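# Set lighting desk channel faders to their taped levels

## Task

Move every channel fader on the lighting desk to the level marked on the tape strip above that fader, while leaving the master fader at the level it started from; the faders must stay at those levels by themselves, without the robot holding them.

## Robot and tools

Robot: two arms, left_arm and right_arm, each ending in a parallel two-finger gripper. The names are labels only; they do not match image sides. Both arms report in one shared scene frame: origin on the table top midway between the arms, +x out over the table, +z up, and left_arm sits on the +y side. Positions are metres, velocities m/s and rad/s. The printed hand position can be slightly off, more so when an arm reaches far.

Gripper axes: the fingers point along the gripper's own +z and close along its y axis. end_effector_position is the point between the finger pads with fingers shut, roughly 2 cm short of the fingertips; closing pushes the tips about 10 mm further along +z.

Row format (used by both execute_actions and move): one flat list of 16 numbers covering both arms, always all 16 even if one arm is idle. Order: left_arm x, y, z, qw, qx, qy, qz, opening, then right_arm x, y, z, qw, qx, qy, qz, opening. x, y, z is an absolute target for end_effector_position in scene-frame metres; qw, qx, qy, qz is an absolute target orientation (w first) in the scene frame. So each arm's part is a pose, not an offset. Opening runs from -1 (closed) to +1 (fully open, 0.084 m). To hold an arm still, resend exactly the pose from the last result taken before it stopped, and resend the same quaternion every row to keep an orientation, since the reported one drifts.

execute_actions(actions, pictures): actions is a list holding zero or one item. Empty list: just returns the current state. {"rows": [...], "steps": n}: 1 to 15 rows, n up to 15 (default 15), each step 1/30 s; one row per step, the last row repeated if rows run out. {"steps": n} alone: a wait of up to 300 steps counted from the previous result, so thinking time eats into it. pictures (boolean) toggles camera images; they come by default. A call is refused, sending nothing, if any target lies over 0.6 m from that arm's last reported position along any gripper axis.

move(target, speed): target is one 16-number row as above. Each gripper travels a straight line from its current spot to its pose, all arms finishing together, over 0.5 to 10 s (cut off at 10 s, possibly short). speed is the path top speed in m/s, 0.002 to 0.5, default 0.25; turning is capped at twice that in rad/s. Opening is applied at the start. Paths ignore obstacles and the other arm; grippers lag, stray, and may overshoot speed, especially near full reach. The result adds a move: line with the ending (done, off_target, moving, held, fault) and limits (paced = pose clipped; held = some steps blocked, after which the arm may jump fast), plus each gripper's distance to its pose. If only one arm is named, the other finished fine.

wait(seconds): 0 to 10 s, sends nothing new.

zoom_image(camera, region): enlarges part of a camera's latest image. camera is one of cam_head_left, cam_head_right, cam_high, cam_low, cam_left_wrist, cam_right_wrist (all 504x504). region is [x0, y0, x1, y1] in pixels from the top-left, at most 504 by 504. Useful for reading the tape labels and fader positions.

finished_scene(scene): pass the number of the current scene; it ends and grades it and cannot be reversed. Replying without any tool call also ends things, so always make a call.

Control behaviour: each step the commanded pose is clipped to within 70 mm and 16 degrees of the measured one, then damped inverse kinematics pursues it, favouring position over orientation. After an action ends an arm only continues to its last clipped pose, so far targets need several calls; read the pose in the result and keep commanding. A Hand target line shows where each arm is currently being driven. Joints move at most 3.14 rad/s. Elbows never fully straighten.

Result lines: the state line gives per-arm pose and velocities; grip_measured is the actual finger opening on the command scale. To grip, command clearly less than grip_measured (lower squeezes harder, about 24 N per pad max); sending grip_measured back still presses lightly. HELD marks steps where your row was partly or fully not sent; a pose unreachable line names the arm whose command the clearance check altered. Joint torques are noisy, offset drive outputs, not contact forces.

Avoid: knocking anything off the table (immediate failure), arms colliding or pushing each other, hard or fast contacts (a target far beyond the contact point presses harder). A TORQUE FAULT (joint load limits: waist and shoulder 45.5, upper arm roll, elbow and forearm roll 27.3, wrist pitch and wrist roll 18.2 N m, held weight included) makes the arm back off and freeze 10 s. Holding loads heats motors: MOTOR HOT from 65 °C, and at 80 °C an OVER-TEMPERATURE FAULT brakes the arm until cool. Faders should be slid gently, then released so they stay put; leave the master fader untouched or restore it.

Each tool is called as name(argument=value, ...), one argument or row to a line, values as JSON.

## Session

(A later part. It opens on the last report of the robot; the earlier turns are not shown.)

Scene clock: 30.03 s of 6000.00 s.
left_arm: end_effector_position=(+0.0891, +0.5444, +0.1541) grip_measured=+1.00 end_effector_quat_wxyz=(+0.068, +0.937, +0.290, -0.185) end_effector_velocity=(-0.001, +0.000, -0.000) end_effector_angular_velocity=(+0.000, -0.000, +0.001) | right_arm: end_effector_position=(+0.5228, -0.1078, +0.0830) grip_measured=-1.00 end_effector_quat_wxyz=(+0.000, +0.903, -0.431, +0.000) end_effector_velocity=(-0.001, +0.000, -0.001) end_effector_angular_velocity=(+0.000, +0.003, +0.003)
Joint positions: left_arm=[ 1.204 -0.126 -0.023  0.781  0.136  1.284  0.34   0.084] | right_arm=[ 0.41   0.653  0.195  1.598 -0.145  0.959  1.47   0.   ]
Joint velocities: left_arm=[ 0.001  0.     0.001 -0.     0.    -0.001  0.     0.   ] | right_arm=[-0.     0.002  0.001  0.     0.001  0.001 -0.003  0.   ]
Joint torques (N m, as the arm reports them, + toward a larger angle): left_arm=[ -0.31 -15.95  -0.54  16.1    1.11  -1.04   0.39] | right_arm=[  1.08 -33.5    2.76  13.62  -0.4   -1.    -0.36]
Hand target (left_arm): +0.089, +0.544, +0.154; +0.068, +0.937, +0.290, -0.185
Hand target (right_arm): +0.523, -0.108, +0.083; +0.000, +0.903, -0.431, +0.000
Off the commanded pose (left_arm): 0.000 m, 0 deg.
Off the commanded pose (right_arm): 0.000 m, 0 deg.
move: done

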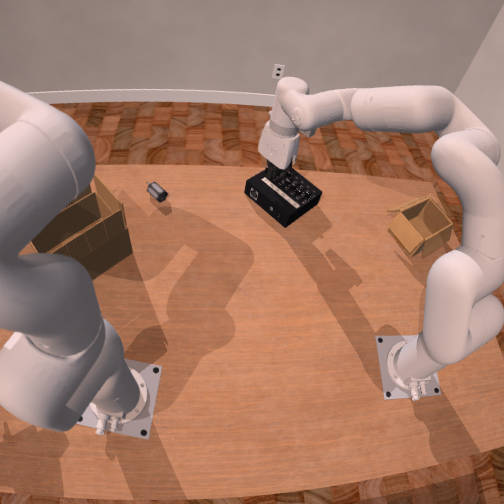

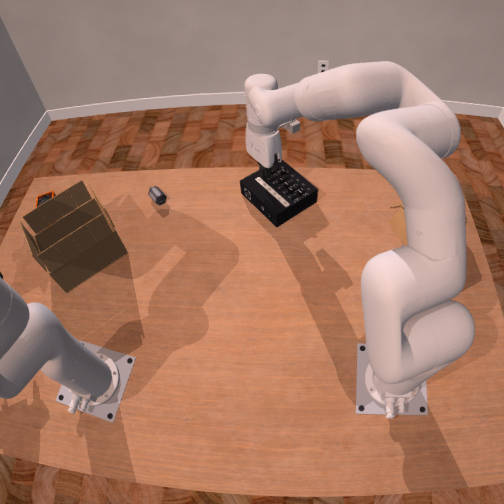

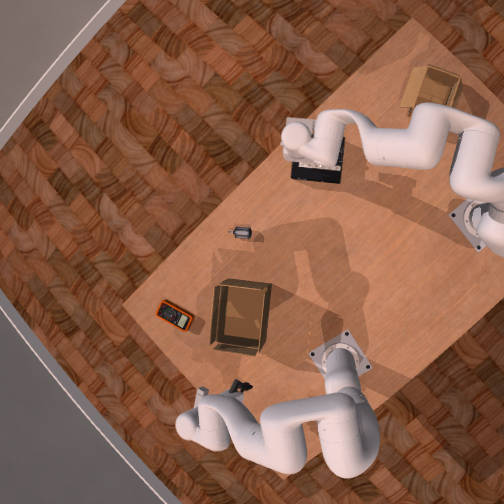

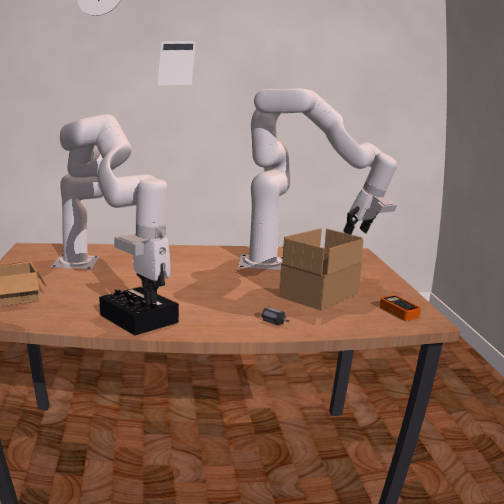

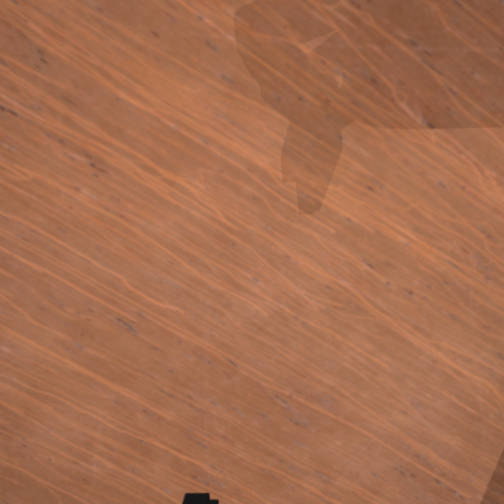

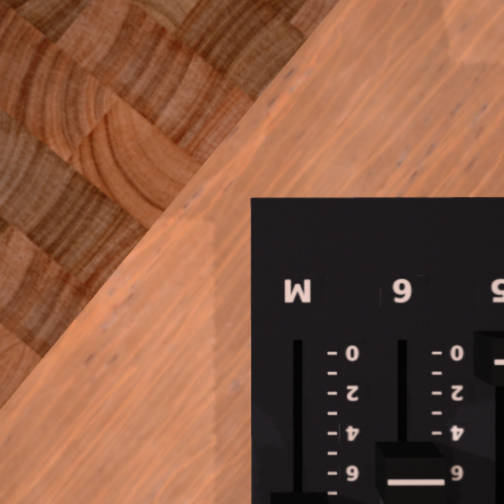

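move(
  target=[0.0891,0.5444,0.1541,0.068,0.937,0.29,-0.185,1,0.5272,-0.113,0.083,0,0.9026,-0.4305,0,-1],
  speed=0.015,
)

move(
  target=[0.0891,0.5444,0.1541,0.068,0.937,0.29,-0.185,1,0.525,-0.110,0.1,0,0.9026,-0.4305,0,-1],
  speed=0.04,
)

move(
  target=[0.0891,0.5444,0.1541,0.068,0.937,0.29,-0.185,1,0.5449,-0.1698,0.1,0,0.9026,-0.4305,0,-1],
  speed=0.08,
)

move(
  target=[0.0891,0.5444,0.1541,0.068,0.937,0.29,-0.185,1,0.5449,-0.1698,0.082,0,0.9026,-0.4305,0,-1],
  speed=0.03,
)

move(
  target=[0.0891,0.5444,0.1541,0.068,0.937,0.29,-0.185,1,0.526,-0.1465,0.082,0,0.9026,-0.4305,0,-1],
  speed=0.02,
)

move(
  target=[0.0891,0.5444,0.1541,0.068,0.937,0.29,-0.185,1,0.528,-0.149,0.1,0,0.9026,-0.4305,0,-1],
  speed=0.04,
)

move(
  target=[0.0891,0.5444,0.1541,0.068,0.937,0.29,-0.185,1,0.478,-0.087,0.1,0,0.9026,-0.4305,0,-1],
  speed=0.1,
)

Scene clock: 39.43 s of 6000.00 s.
left_arm: end_effector_position=(+0.0891, +0.5444, +0.1541) grip_measured=+1.00 end_effector_quat_wxyz=(+0.068, +0.937, +0.290, -0.185) end_effector_velocity=(+0.001, +0.001, +0.000) end_effector_angular_velocity=(+0.002, -0.001, -0.001) | right_arm: end_effector_position=(+0.5272, -0.1130, +0.0830) grip_measured=-1.00 end_effector_quat_wxyz=(+0.000, +0.903, -0.431, +0.000) end_effector_velocity=(+0.000, +0.001, +0.000) end_effector_angular_velocity=(+0.001, +0.000, +0.003)
Joint positions: left_arm=[ 1.204 -0.126 -0.023  0.781  0.136  1.284  0.34   0.084] | right_arm=[ 0.401  0.658  0.193  1.606 -0.144  0.962  1.458  0.   ]
Joint velocities: left_arm=[ 0.001  0.    -0.002  0.001  0.    -0.     0.001 -0.   ] | right_arm=[-0.     0.001  0.001  0.003  0.     0.002 -0.003  0.   ]
Joint torques (N m, as the arm reports them, + toward a larger angle): left_arm=[ -0.55 -15.95  -0.31  16.37   1.06  -1.12   0.39] | right_arm=[  1.11 -33.84   2.6   13.72  -0.45  -0.84  -0.43]
Hand target (left_arm): +0.089, +0.544, +0.154; +0.068, +0.937, +0.290, -0.185
Hand target (right_arm): +0.527, -0.113, +0.083; +0.000, +0.903, -0.431, +0.000
Off the commanded pose (left_arm): 0.000 m, 0 deg.
Off the commanded pose (right_arm): 0.000 m, 0 deg.
After step 90, 5.70 s passed at rest.
move: done

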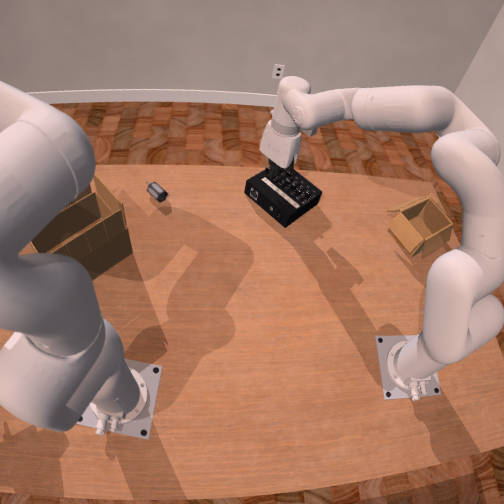

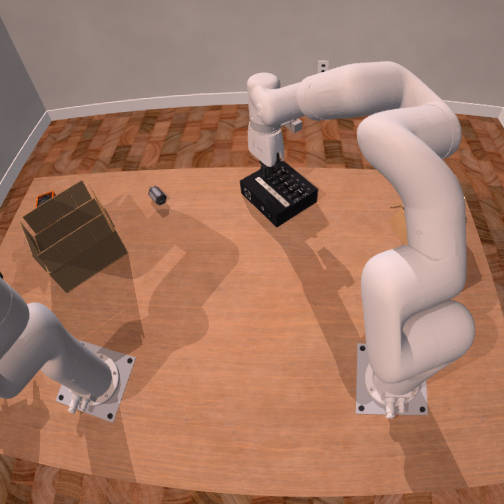

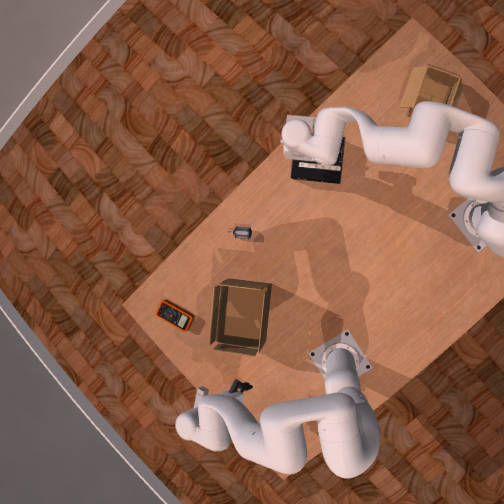

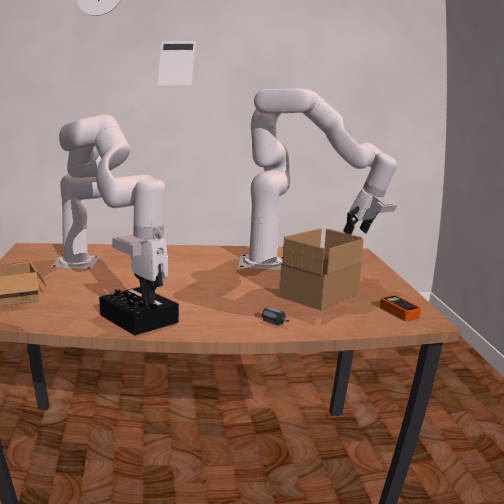

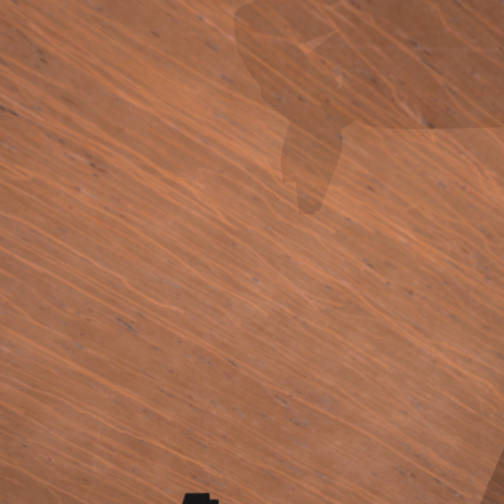

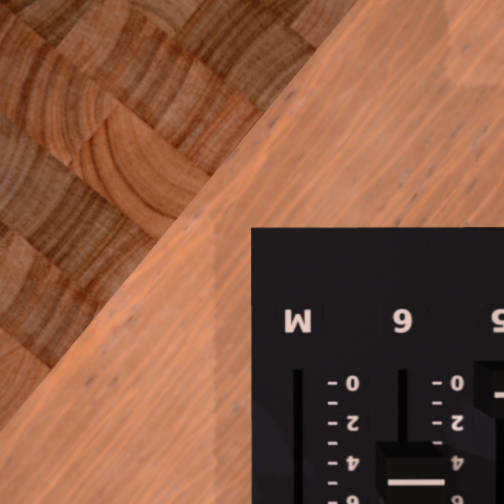

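Scene clock: 40.20 s of 6000.00 s.
left_arm: end_effector_position=(+0.0891, +0.5444, +0.1541) grip_measured=+1.00 end_effector_quat_wxyz=(+0.068, +0.937, +0.290, -0.185) end_effector_velocity=(+0.000, -0.000, +0.000) end_effector_angular_velocity=(-0.001, +0.000, -0.002) | right_arm: end_effector_position=(+0.5249, -0.1101, +0.0998) grip_measured=-1.00 end_effector_quat_wxyz=(+0.000, +0.903, -0.431, -0.000) end_effector_velocity=(-0.002, -0.002, -0.001) end_effector_angular_velocity=(-0.004, +0.006, -0.001)
Joint positions: left_arm=[ 1.204 -0.126 -0.023  0.781  0.136  1.284  0.34   0.084] | right_arm=[ 0.404  0.633  0.198  1.616 -0.139  0.997  1.461  0.   ]
Joint velocities: left_arm=[ 0.    -0.    -0.001  0.     0.     0.001  0.001 -0.   ] | right_arm=[-0.001 -0.    -0.    -0.003 -0.     0.005  0.001  0.   ]
Joint torques (N m, as the arm reports them, + toward a larger angle): left_arm=[ -0.44 -15.86  -0.34  16.47   0.95  -1.05   0.42] | right_arm=[  1.15 -33.51   2.81  13.96  -0.22  -0.88  -0.37]
Hand target (left_arm): +0.089, +0.544, +0.154; +0.068, +0.937, +0.290, -0.185
Hand target (right_arm): +0.525, -0.110, +0.100; +0.000, +0.903, -0.431, +0.000
Off the commanded pose (left_arm): 0.000 m, 0 deg.
Off the commanded pose (right_arm): 0.000 m, 0 deg.
move: done

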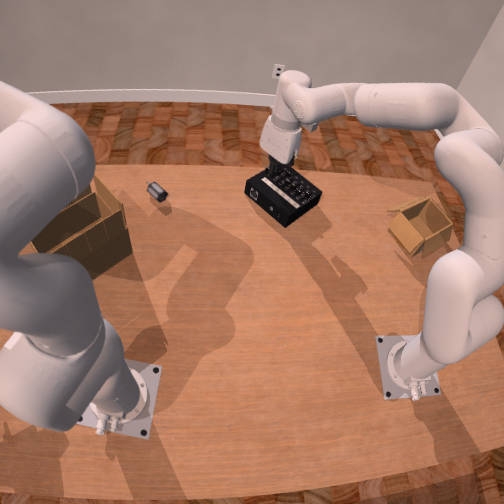

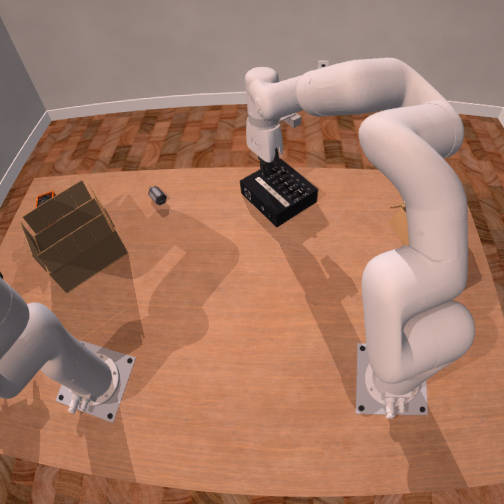

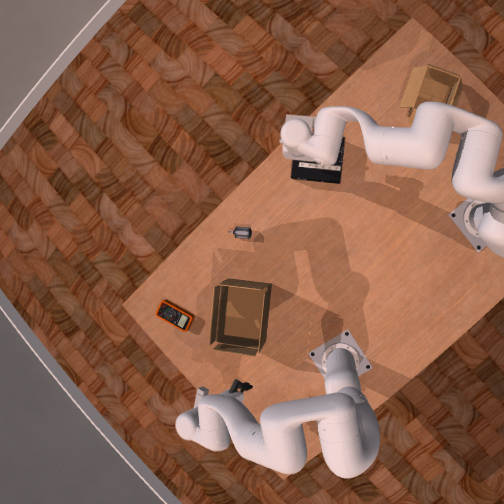

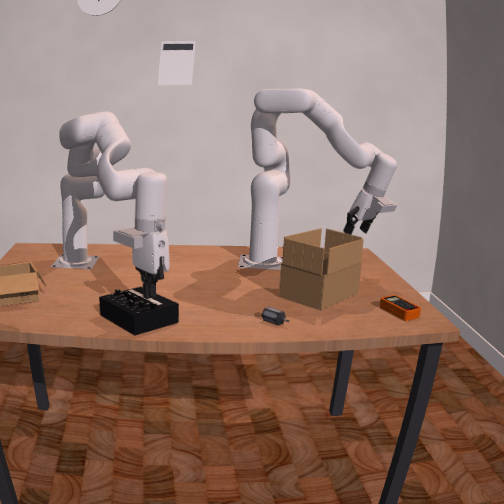

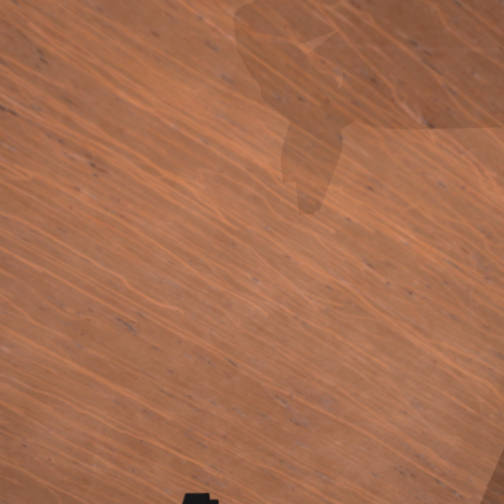

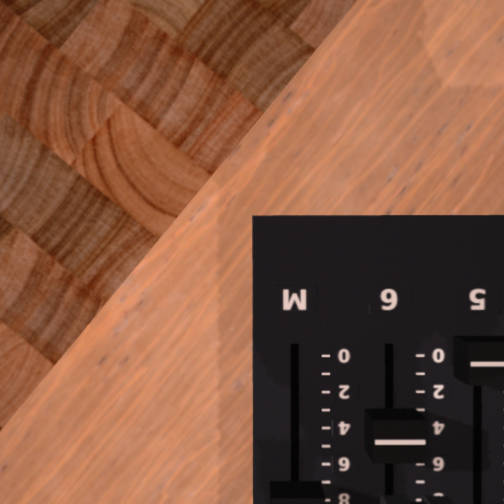

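Scene clock: 41.33 s of 6000.00 s.
left_arm: end_effector_position=(+0.0891, +0.5444, +0.1541) grip_measured=+1.00 end_effector_quat_wxyz=(+0.068, +0.937, +0.290, -0.185) end_effector_velocity=(+0.000, +0.001, +0.000) end_effector_angular_velocity=(+0.002, -0.001, +0.002) | right_arm: end_effector_position=(+0.5445, -0.1692, +0.1000) grip_measured=-1.00 end_effector_quat_wxyz=(+0.000, +0.903, -0.430, +0.000) end_effector_velocity=(-0.001, +0.002, +0.000) end_effector_angular_velocity=(+0.001, -0.000, +0.008)
Joint positions: left_arm=[ 1.204 -0.126 -0.023  0.781  0.136  1.284  0.34   0.084] | right_arm=[ 0.312  0.606  0.183  1.575 -0.125  0.98   1.352  0.   ]
Joint velocities: left_arm=[ 0.001  0.     0.     0.001 -0.    -0.001 -0.001  0.   ] | right_arm=[ 0.    -0.001  0.004 -0.001 -0.001 -0.001 -0.004  0.   ]
Joint torques (N m, as the arm reports them, + toward a larger angle): left_arm=[ -0.36 -16.05  -0.31  16.24   1.03  -1.11   0.37] | right_arm=[  1.21 -32.68   2.36  13.83  -0.36  -0.97  -0.34]
Hand target (left_arm): +0.089, +0.544, +0.154; +0.068, +0.937, +0.290, -0.185
Hand target (right_arm): +0.545, -0.170, +0.100; +0.000, +0.903, -0.430, +0.000
Off the commanded pose (left_arm): 0.000 m, 0 deg.
Off the commanded pose (right_arm): 0.001 m, 0 deg.
move: done

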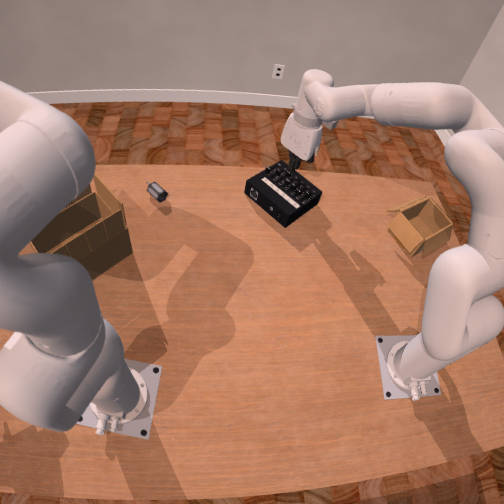

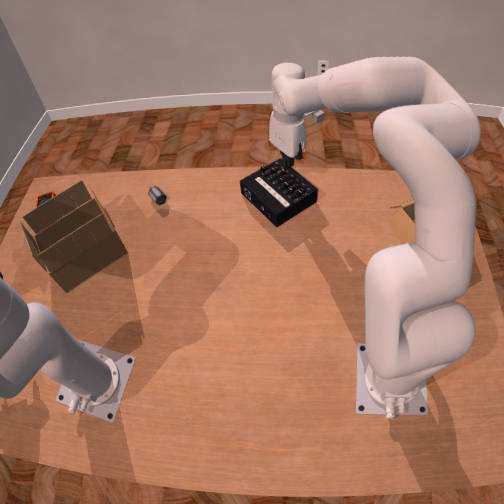

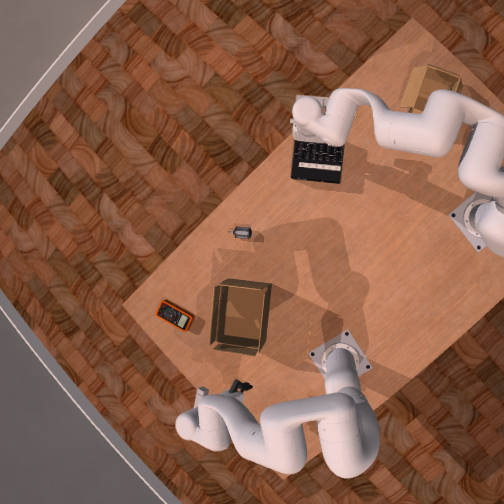

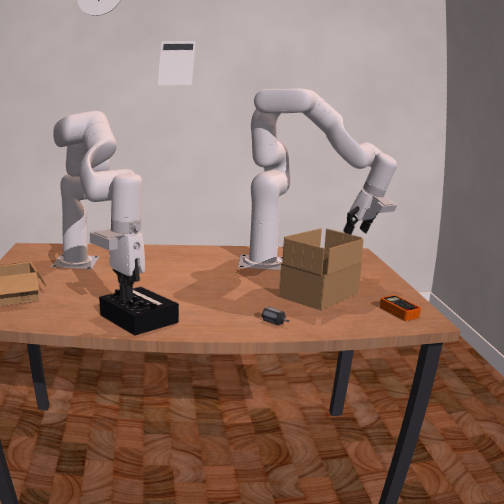

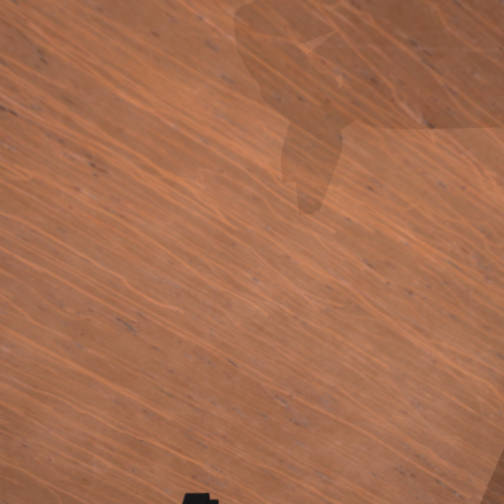

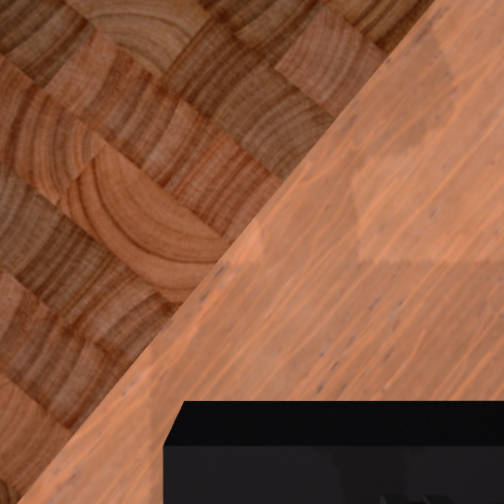

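Scene clock: 42.20 s of 6000.00 s.
left_arm: end_effector_position=(+0.0891, +0.5444, +0.1541) grip_measured=+1.00 end_effector_quat_wxyz=(+0.068, +0.937, +0.290, -0.185) end_effector_velocity=(+0.001, -0.000, +0.000) end_effector_angular_velocity=(+0.000, -0.000, -0.002) | right_arm: end_effector_position=(+0.5475, -0.1688, +0.0886) grip_measured=-1.00 end_effector_quat_wxyz=(-0.004, +0.903, -0.430, +0.004) end_effector_velocity=(-0.001, -0.001, -0.001) end_effector_angular_velocity=(-0.002, -0.005, +0.000)
Joint positions: left_arm=[ 1.204 -0.126 -0.023  0.781  0.136  1.284  0.34   0.084] | right_arm=[ 0.313  0.623  0.18   1.565 -0.13   0.943  1.355  0.   ]
Joint velocities: left_arm=[ 0.     0.    -0.002  0.    -0.    -0.     0.     0.   ] | right_arm=[ 0.001 -0.007 -0.002 -0.015 -0.002 -0.012  0.002  0.   ]
Joint torques (N m, as the arm reports them, + toward a larger angle): left_arm=[ -0.7  -15.86  -0.31  16.22   1.16  -1.15   0.21] | right_arm=[ 1.42 -8.47  0.75  4.59 -0.69 -1.74 -0.16]
Hand target (left_arm): +0.089, +0.544, +0.154; +0.068, +0.937, +0.290, -0.185
Hand target (right_arm): +0.545, -0.170, +0.082; -0.000, +0.903, -0.430, -0.000
Off the commanded pose (left_arm): 0.000 m, 0 deg.
Off the commanded pose (right_arm): 0.007 m, 1 deg.
move: off_target (right_arm)

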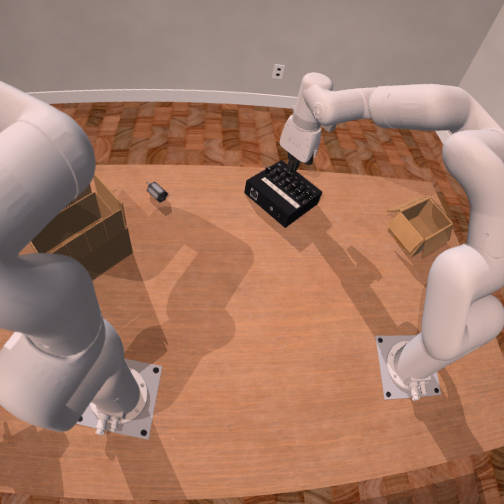

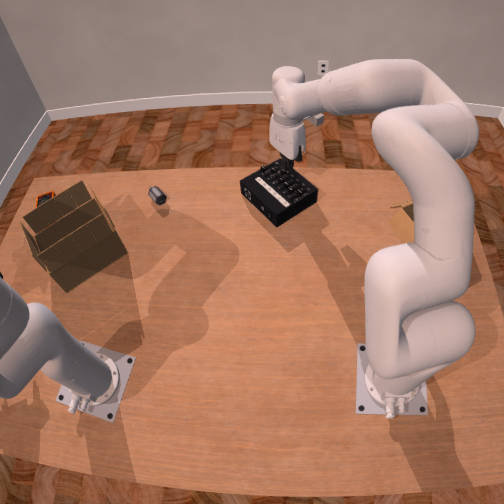

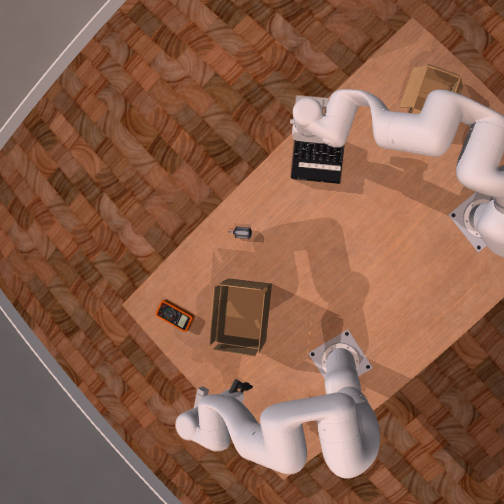

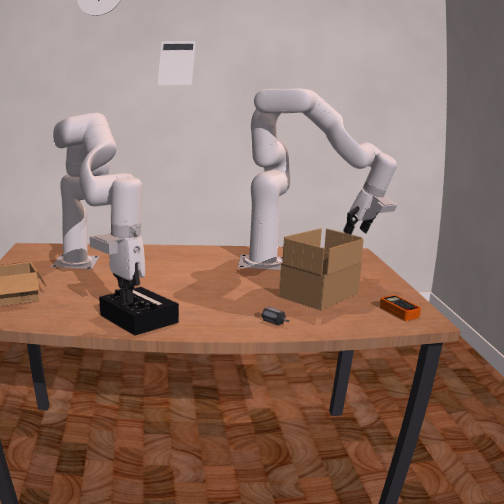

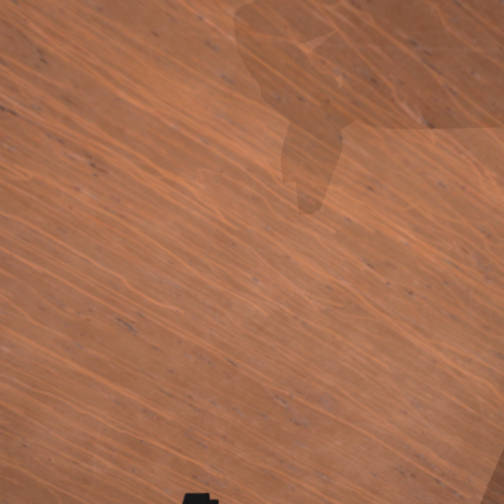

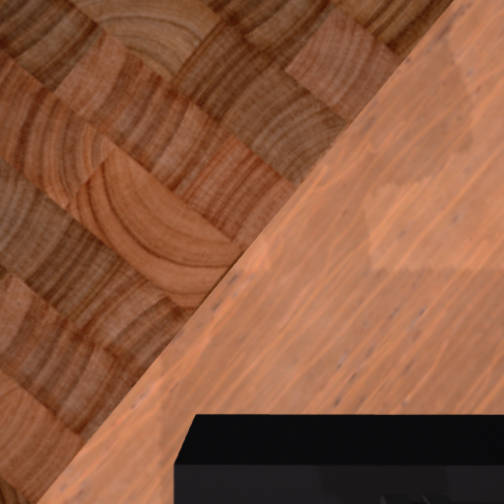

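Scene clock: 44.03 s of 6000.00 s.
left_arm: end_effector_position=(+0.0891, +0.5444, +0.1541) grip_measured=+1.00 end_effector_quat_wxyz=(+0.068, +0.937, +0.290, -0.185) end_effector_velocity=(+0.000, -0.000, +0.000) end_effector_angular_velocity=(-0.000, +0.001, -0.002) | right_arm: end_effector_position=(+0.5280, -0.1457, +0.0884) grip_measured=-1.00 end_effector_quat_wxyz=(-0.004, +0.903, -0.430, +0.004) end_effector_velocity=(-0.001, -0.000, -0.001) end_effector_angular_velocity=(+0.000, +0.002, -0.004)
Joint positions: left_arm=[ 1.204 -0.126 -0.023  0.781  0.136  1.284  0.34   0.084] | right_arm=[ 0.352  0.595  0.186  1.518 -0.132  0.924  1.405  0.   ]
Joint velocities: left_arm=[ 0.    -0.    -0.002  0.     0.001  0.001 -0.    -0.   ] | right_arm=[ 0.003 -0.001 -0.003 -0.005  0.004 -0.002  0.002  0.   ]
Joint torques (N m, as the arm reports them, + toward a larger angle): left_arm=[ -0.32 -16.25  -0.25  16.23   1.23  -1.23   0.41] | right_arm=[ 2.64 -6.99  2.42  3.08 -0.21 -1.09 -0.21]
Hand target (left_arm): +0.089, +0.544, +0.154; +0.068, +0.937, +0.290, -0.185
Hand target (right_arm): +0.526, -0.146, +0.082; -0.000, +0.903, -0.430, -0.000
Off the commanded pose (left_arm): 0.000 m, 0 deg.
Off the commanded pose (right_arm): 0.007 m, 1 deg.
move: off_target (right_arm)

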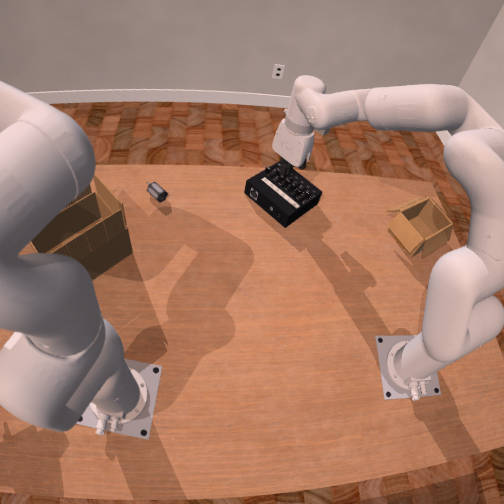

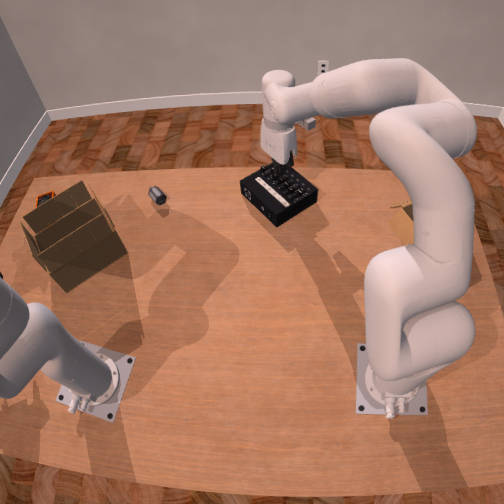

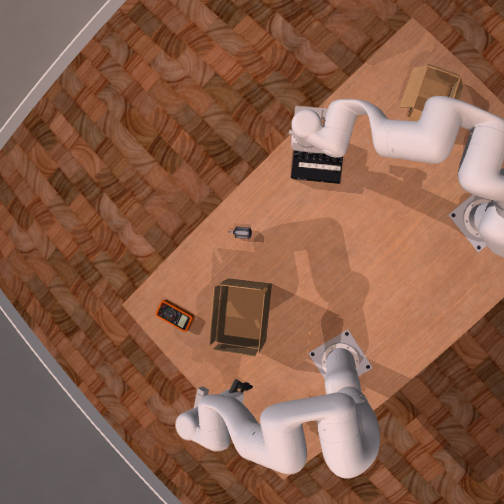

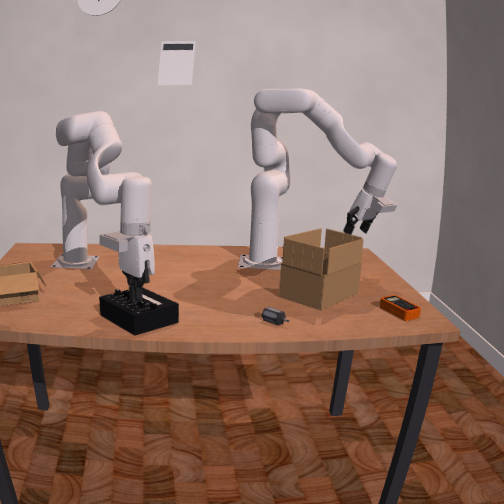

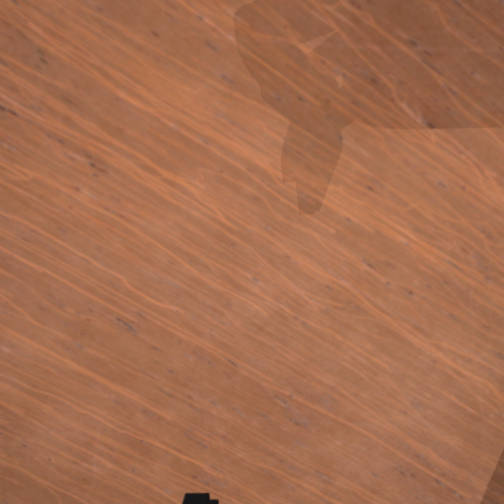

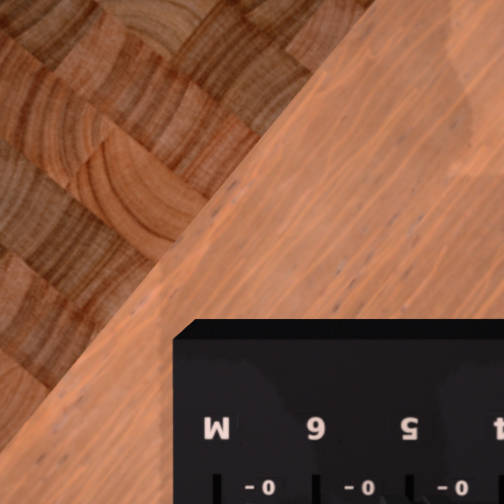

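Scene clock: 45.00 s of 6000.00 s.
left_arm: end_effector_position=(+0.0891, +0.5444, +0.1541) grip_measured=+1.00 end_effector_quat_wxyz=(+0.068, +0.937, +0.290, -0.185) end_effector_velocity=(-0.000, -0.000, -0.000) end_effector_angular_velocity=(-0.001, +0.002, -0.003) | right_arm: end_effector_position=(+0.5277, -0.1492, +0.0995) grip_measured=-1.00 end_effector_quat_wxyz=(+0.000, +0.903, -0.431, -0.000) end_effector_velocity=(+0.002, +0.000, +0.003) end_effector_angular_velocity=(+0.004, -0.007, -0.002)
Joint positions: left_arm=[ 1.204 -0.126 -0.023  0.781  0.136  1.284  0.34   0.084] | right_arm=[ 0.347  0.583  0.187  1.534 -0.125  0.965  1.396  0.   ]
Joint velocities: left_arm=[ 0.001  0.    -0.002 -0.001  0.002 -0.     0.001 -0.   ] | right_arm=[-0.001 -0.003 -0.     0.004  0.001 -0.001  0.     0.   ]
Joint torques (N m, as the arm reports them, + toward a larger angle): left_arm=[ -0.62 -16.    -0.5   16.18   1.05  -1.15   0.29] | right_arm=[  1.42 -32.3    2.58  13.7   -0.38  -0.94  -0.47]
Hand target (left_arm): +0.089, +0.544, +0.154; +0.068, +0.937, +0.290, -0.185
Hand target (right_arm): +0.528, -0.149, +0.100; +0.000, +0.903, -0.431, +0.000
Off the commanded pose (left_arm): 0.000 m, 0 deg.
Off the commanded pose (right_arm): 0.001 m, 0 deg.
move: done

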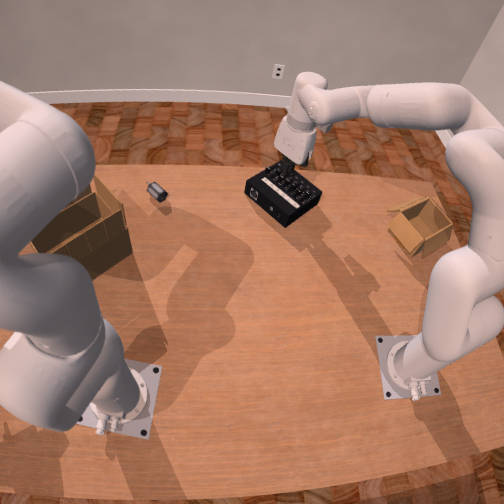

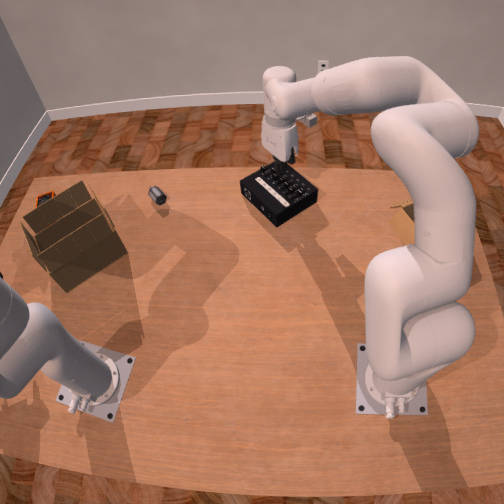

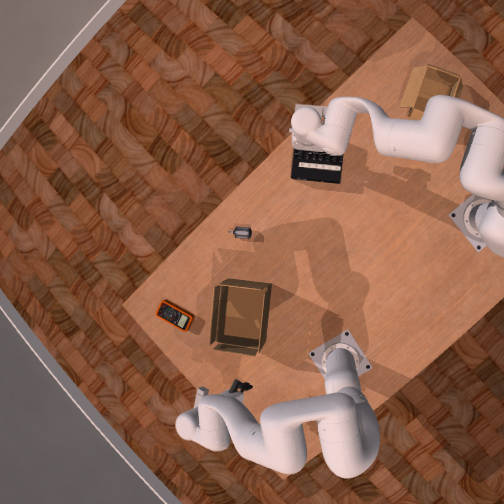

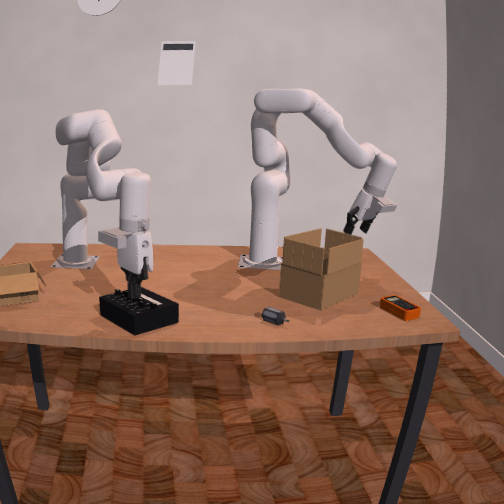

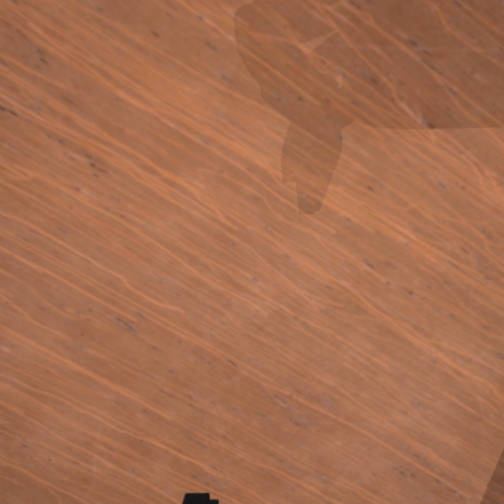

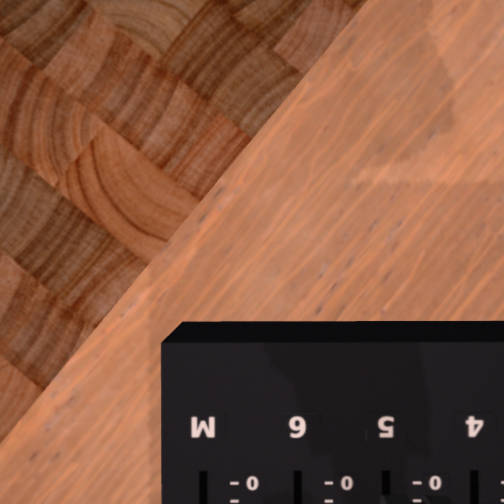

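Scene clock: 46.17 s of 6000.00 s.
left_arm: end_effector_position=(+0.0891, +0.5444, +0.1541) grip_measured=+1.00 end_effector_quat_wxyz=(+0.068, +0.937, +0.290, -0.185) end_effector_velocity=(+0.000, +0.000, +0.000) end_effector_angular_velocity=(+0.000, -0.001, -0.002) | right_arm: end_effector_position=(+0.4786, -0.0874, +0.0999) grip_measured=-1.00 end_effector_quat_wxyz=(-0.000, +0.902, -0.431, -0.000) end_effector_velocity=(+0.000, -0.002, -0.001) end_effector_angular_velocity=(-0.003, +0.001, -0.007)
Joint positions: left_arm=[ 1.204 -0.126 -0.023  0.781  0.136  1.284  0.34   0.084] | right_arm=[ 0.448  0.537  0.216  1.46  -0.136  0.937  1.536  0.   ]
Joint velocities: left_arm=[-0.     0.     0.     0.001 -0.    -0.     0.002  0.   ] | right_arm=[ 0.     0.    -0.004 -0.002 -0.001  0.     0.004  0.   ]
Joint torques (N m, as the arm reports them, + toward a larger angle): left_arm=[ -0.48 -15.75  -0.32  16.14   0.84  -1.26   0.28] | right_arm=[  1.41 -31.24   3.04  13.58  -0.34  -0.94  -0.46]
Hand target (left_arm): +0.089, +0.544, +0.154; +0.068, +0.937, +0.290, -0.185
Hand target (right_arm): +0.478, -0.087, +0.100; -0.000, +0.903, -0.430, -0.000
Off the commanded pose (left_arm): 0.000 m, 0 deg.
Off the commanded pose (right_arm): 0.001 m, 0 deg.
move: done

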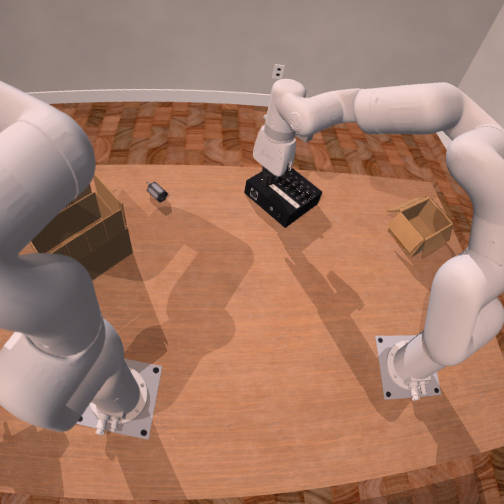

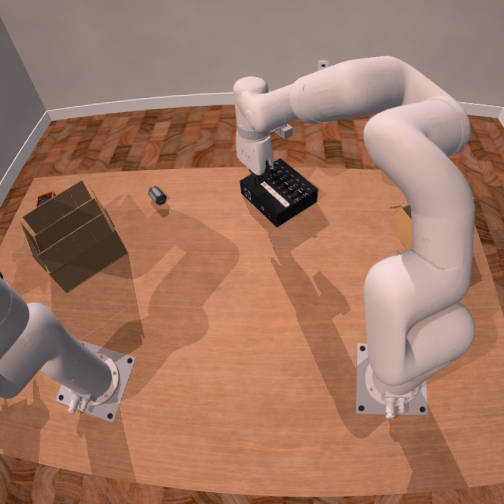

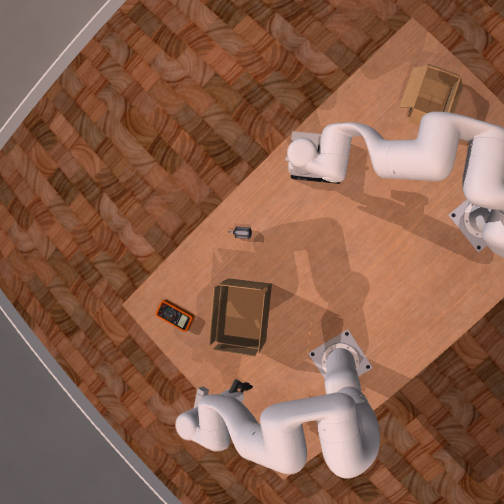

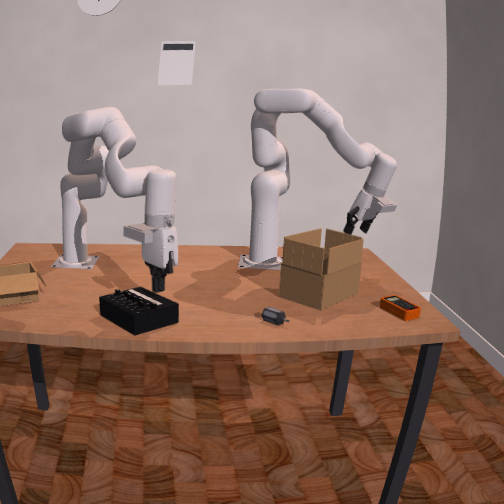

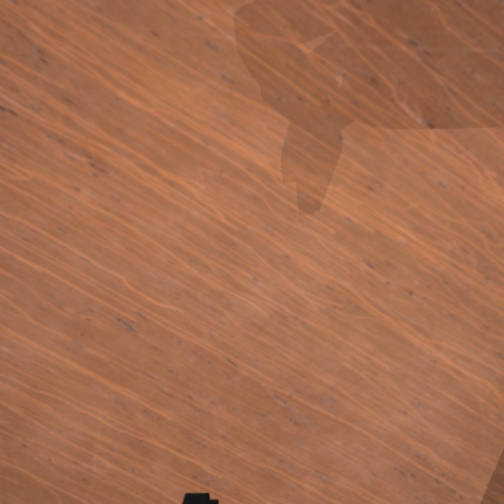

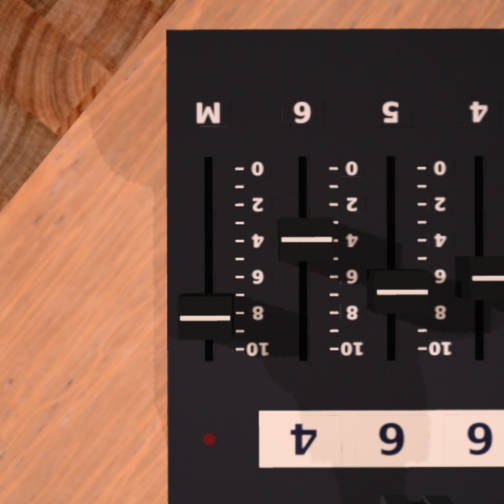

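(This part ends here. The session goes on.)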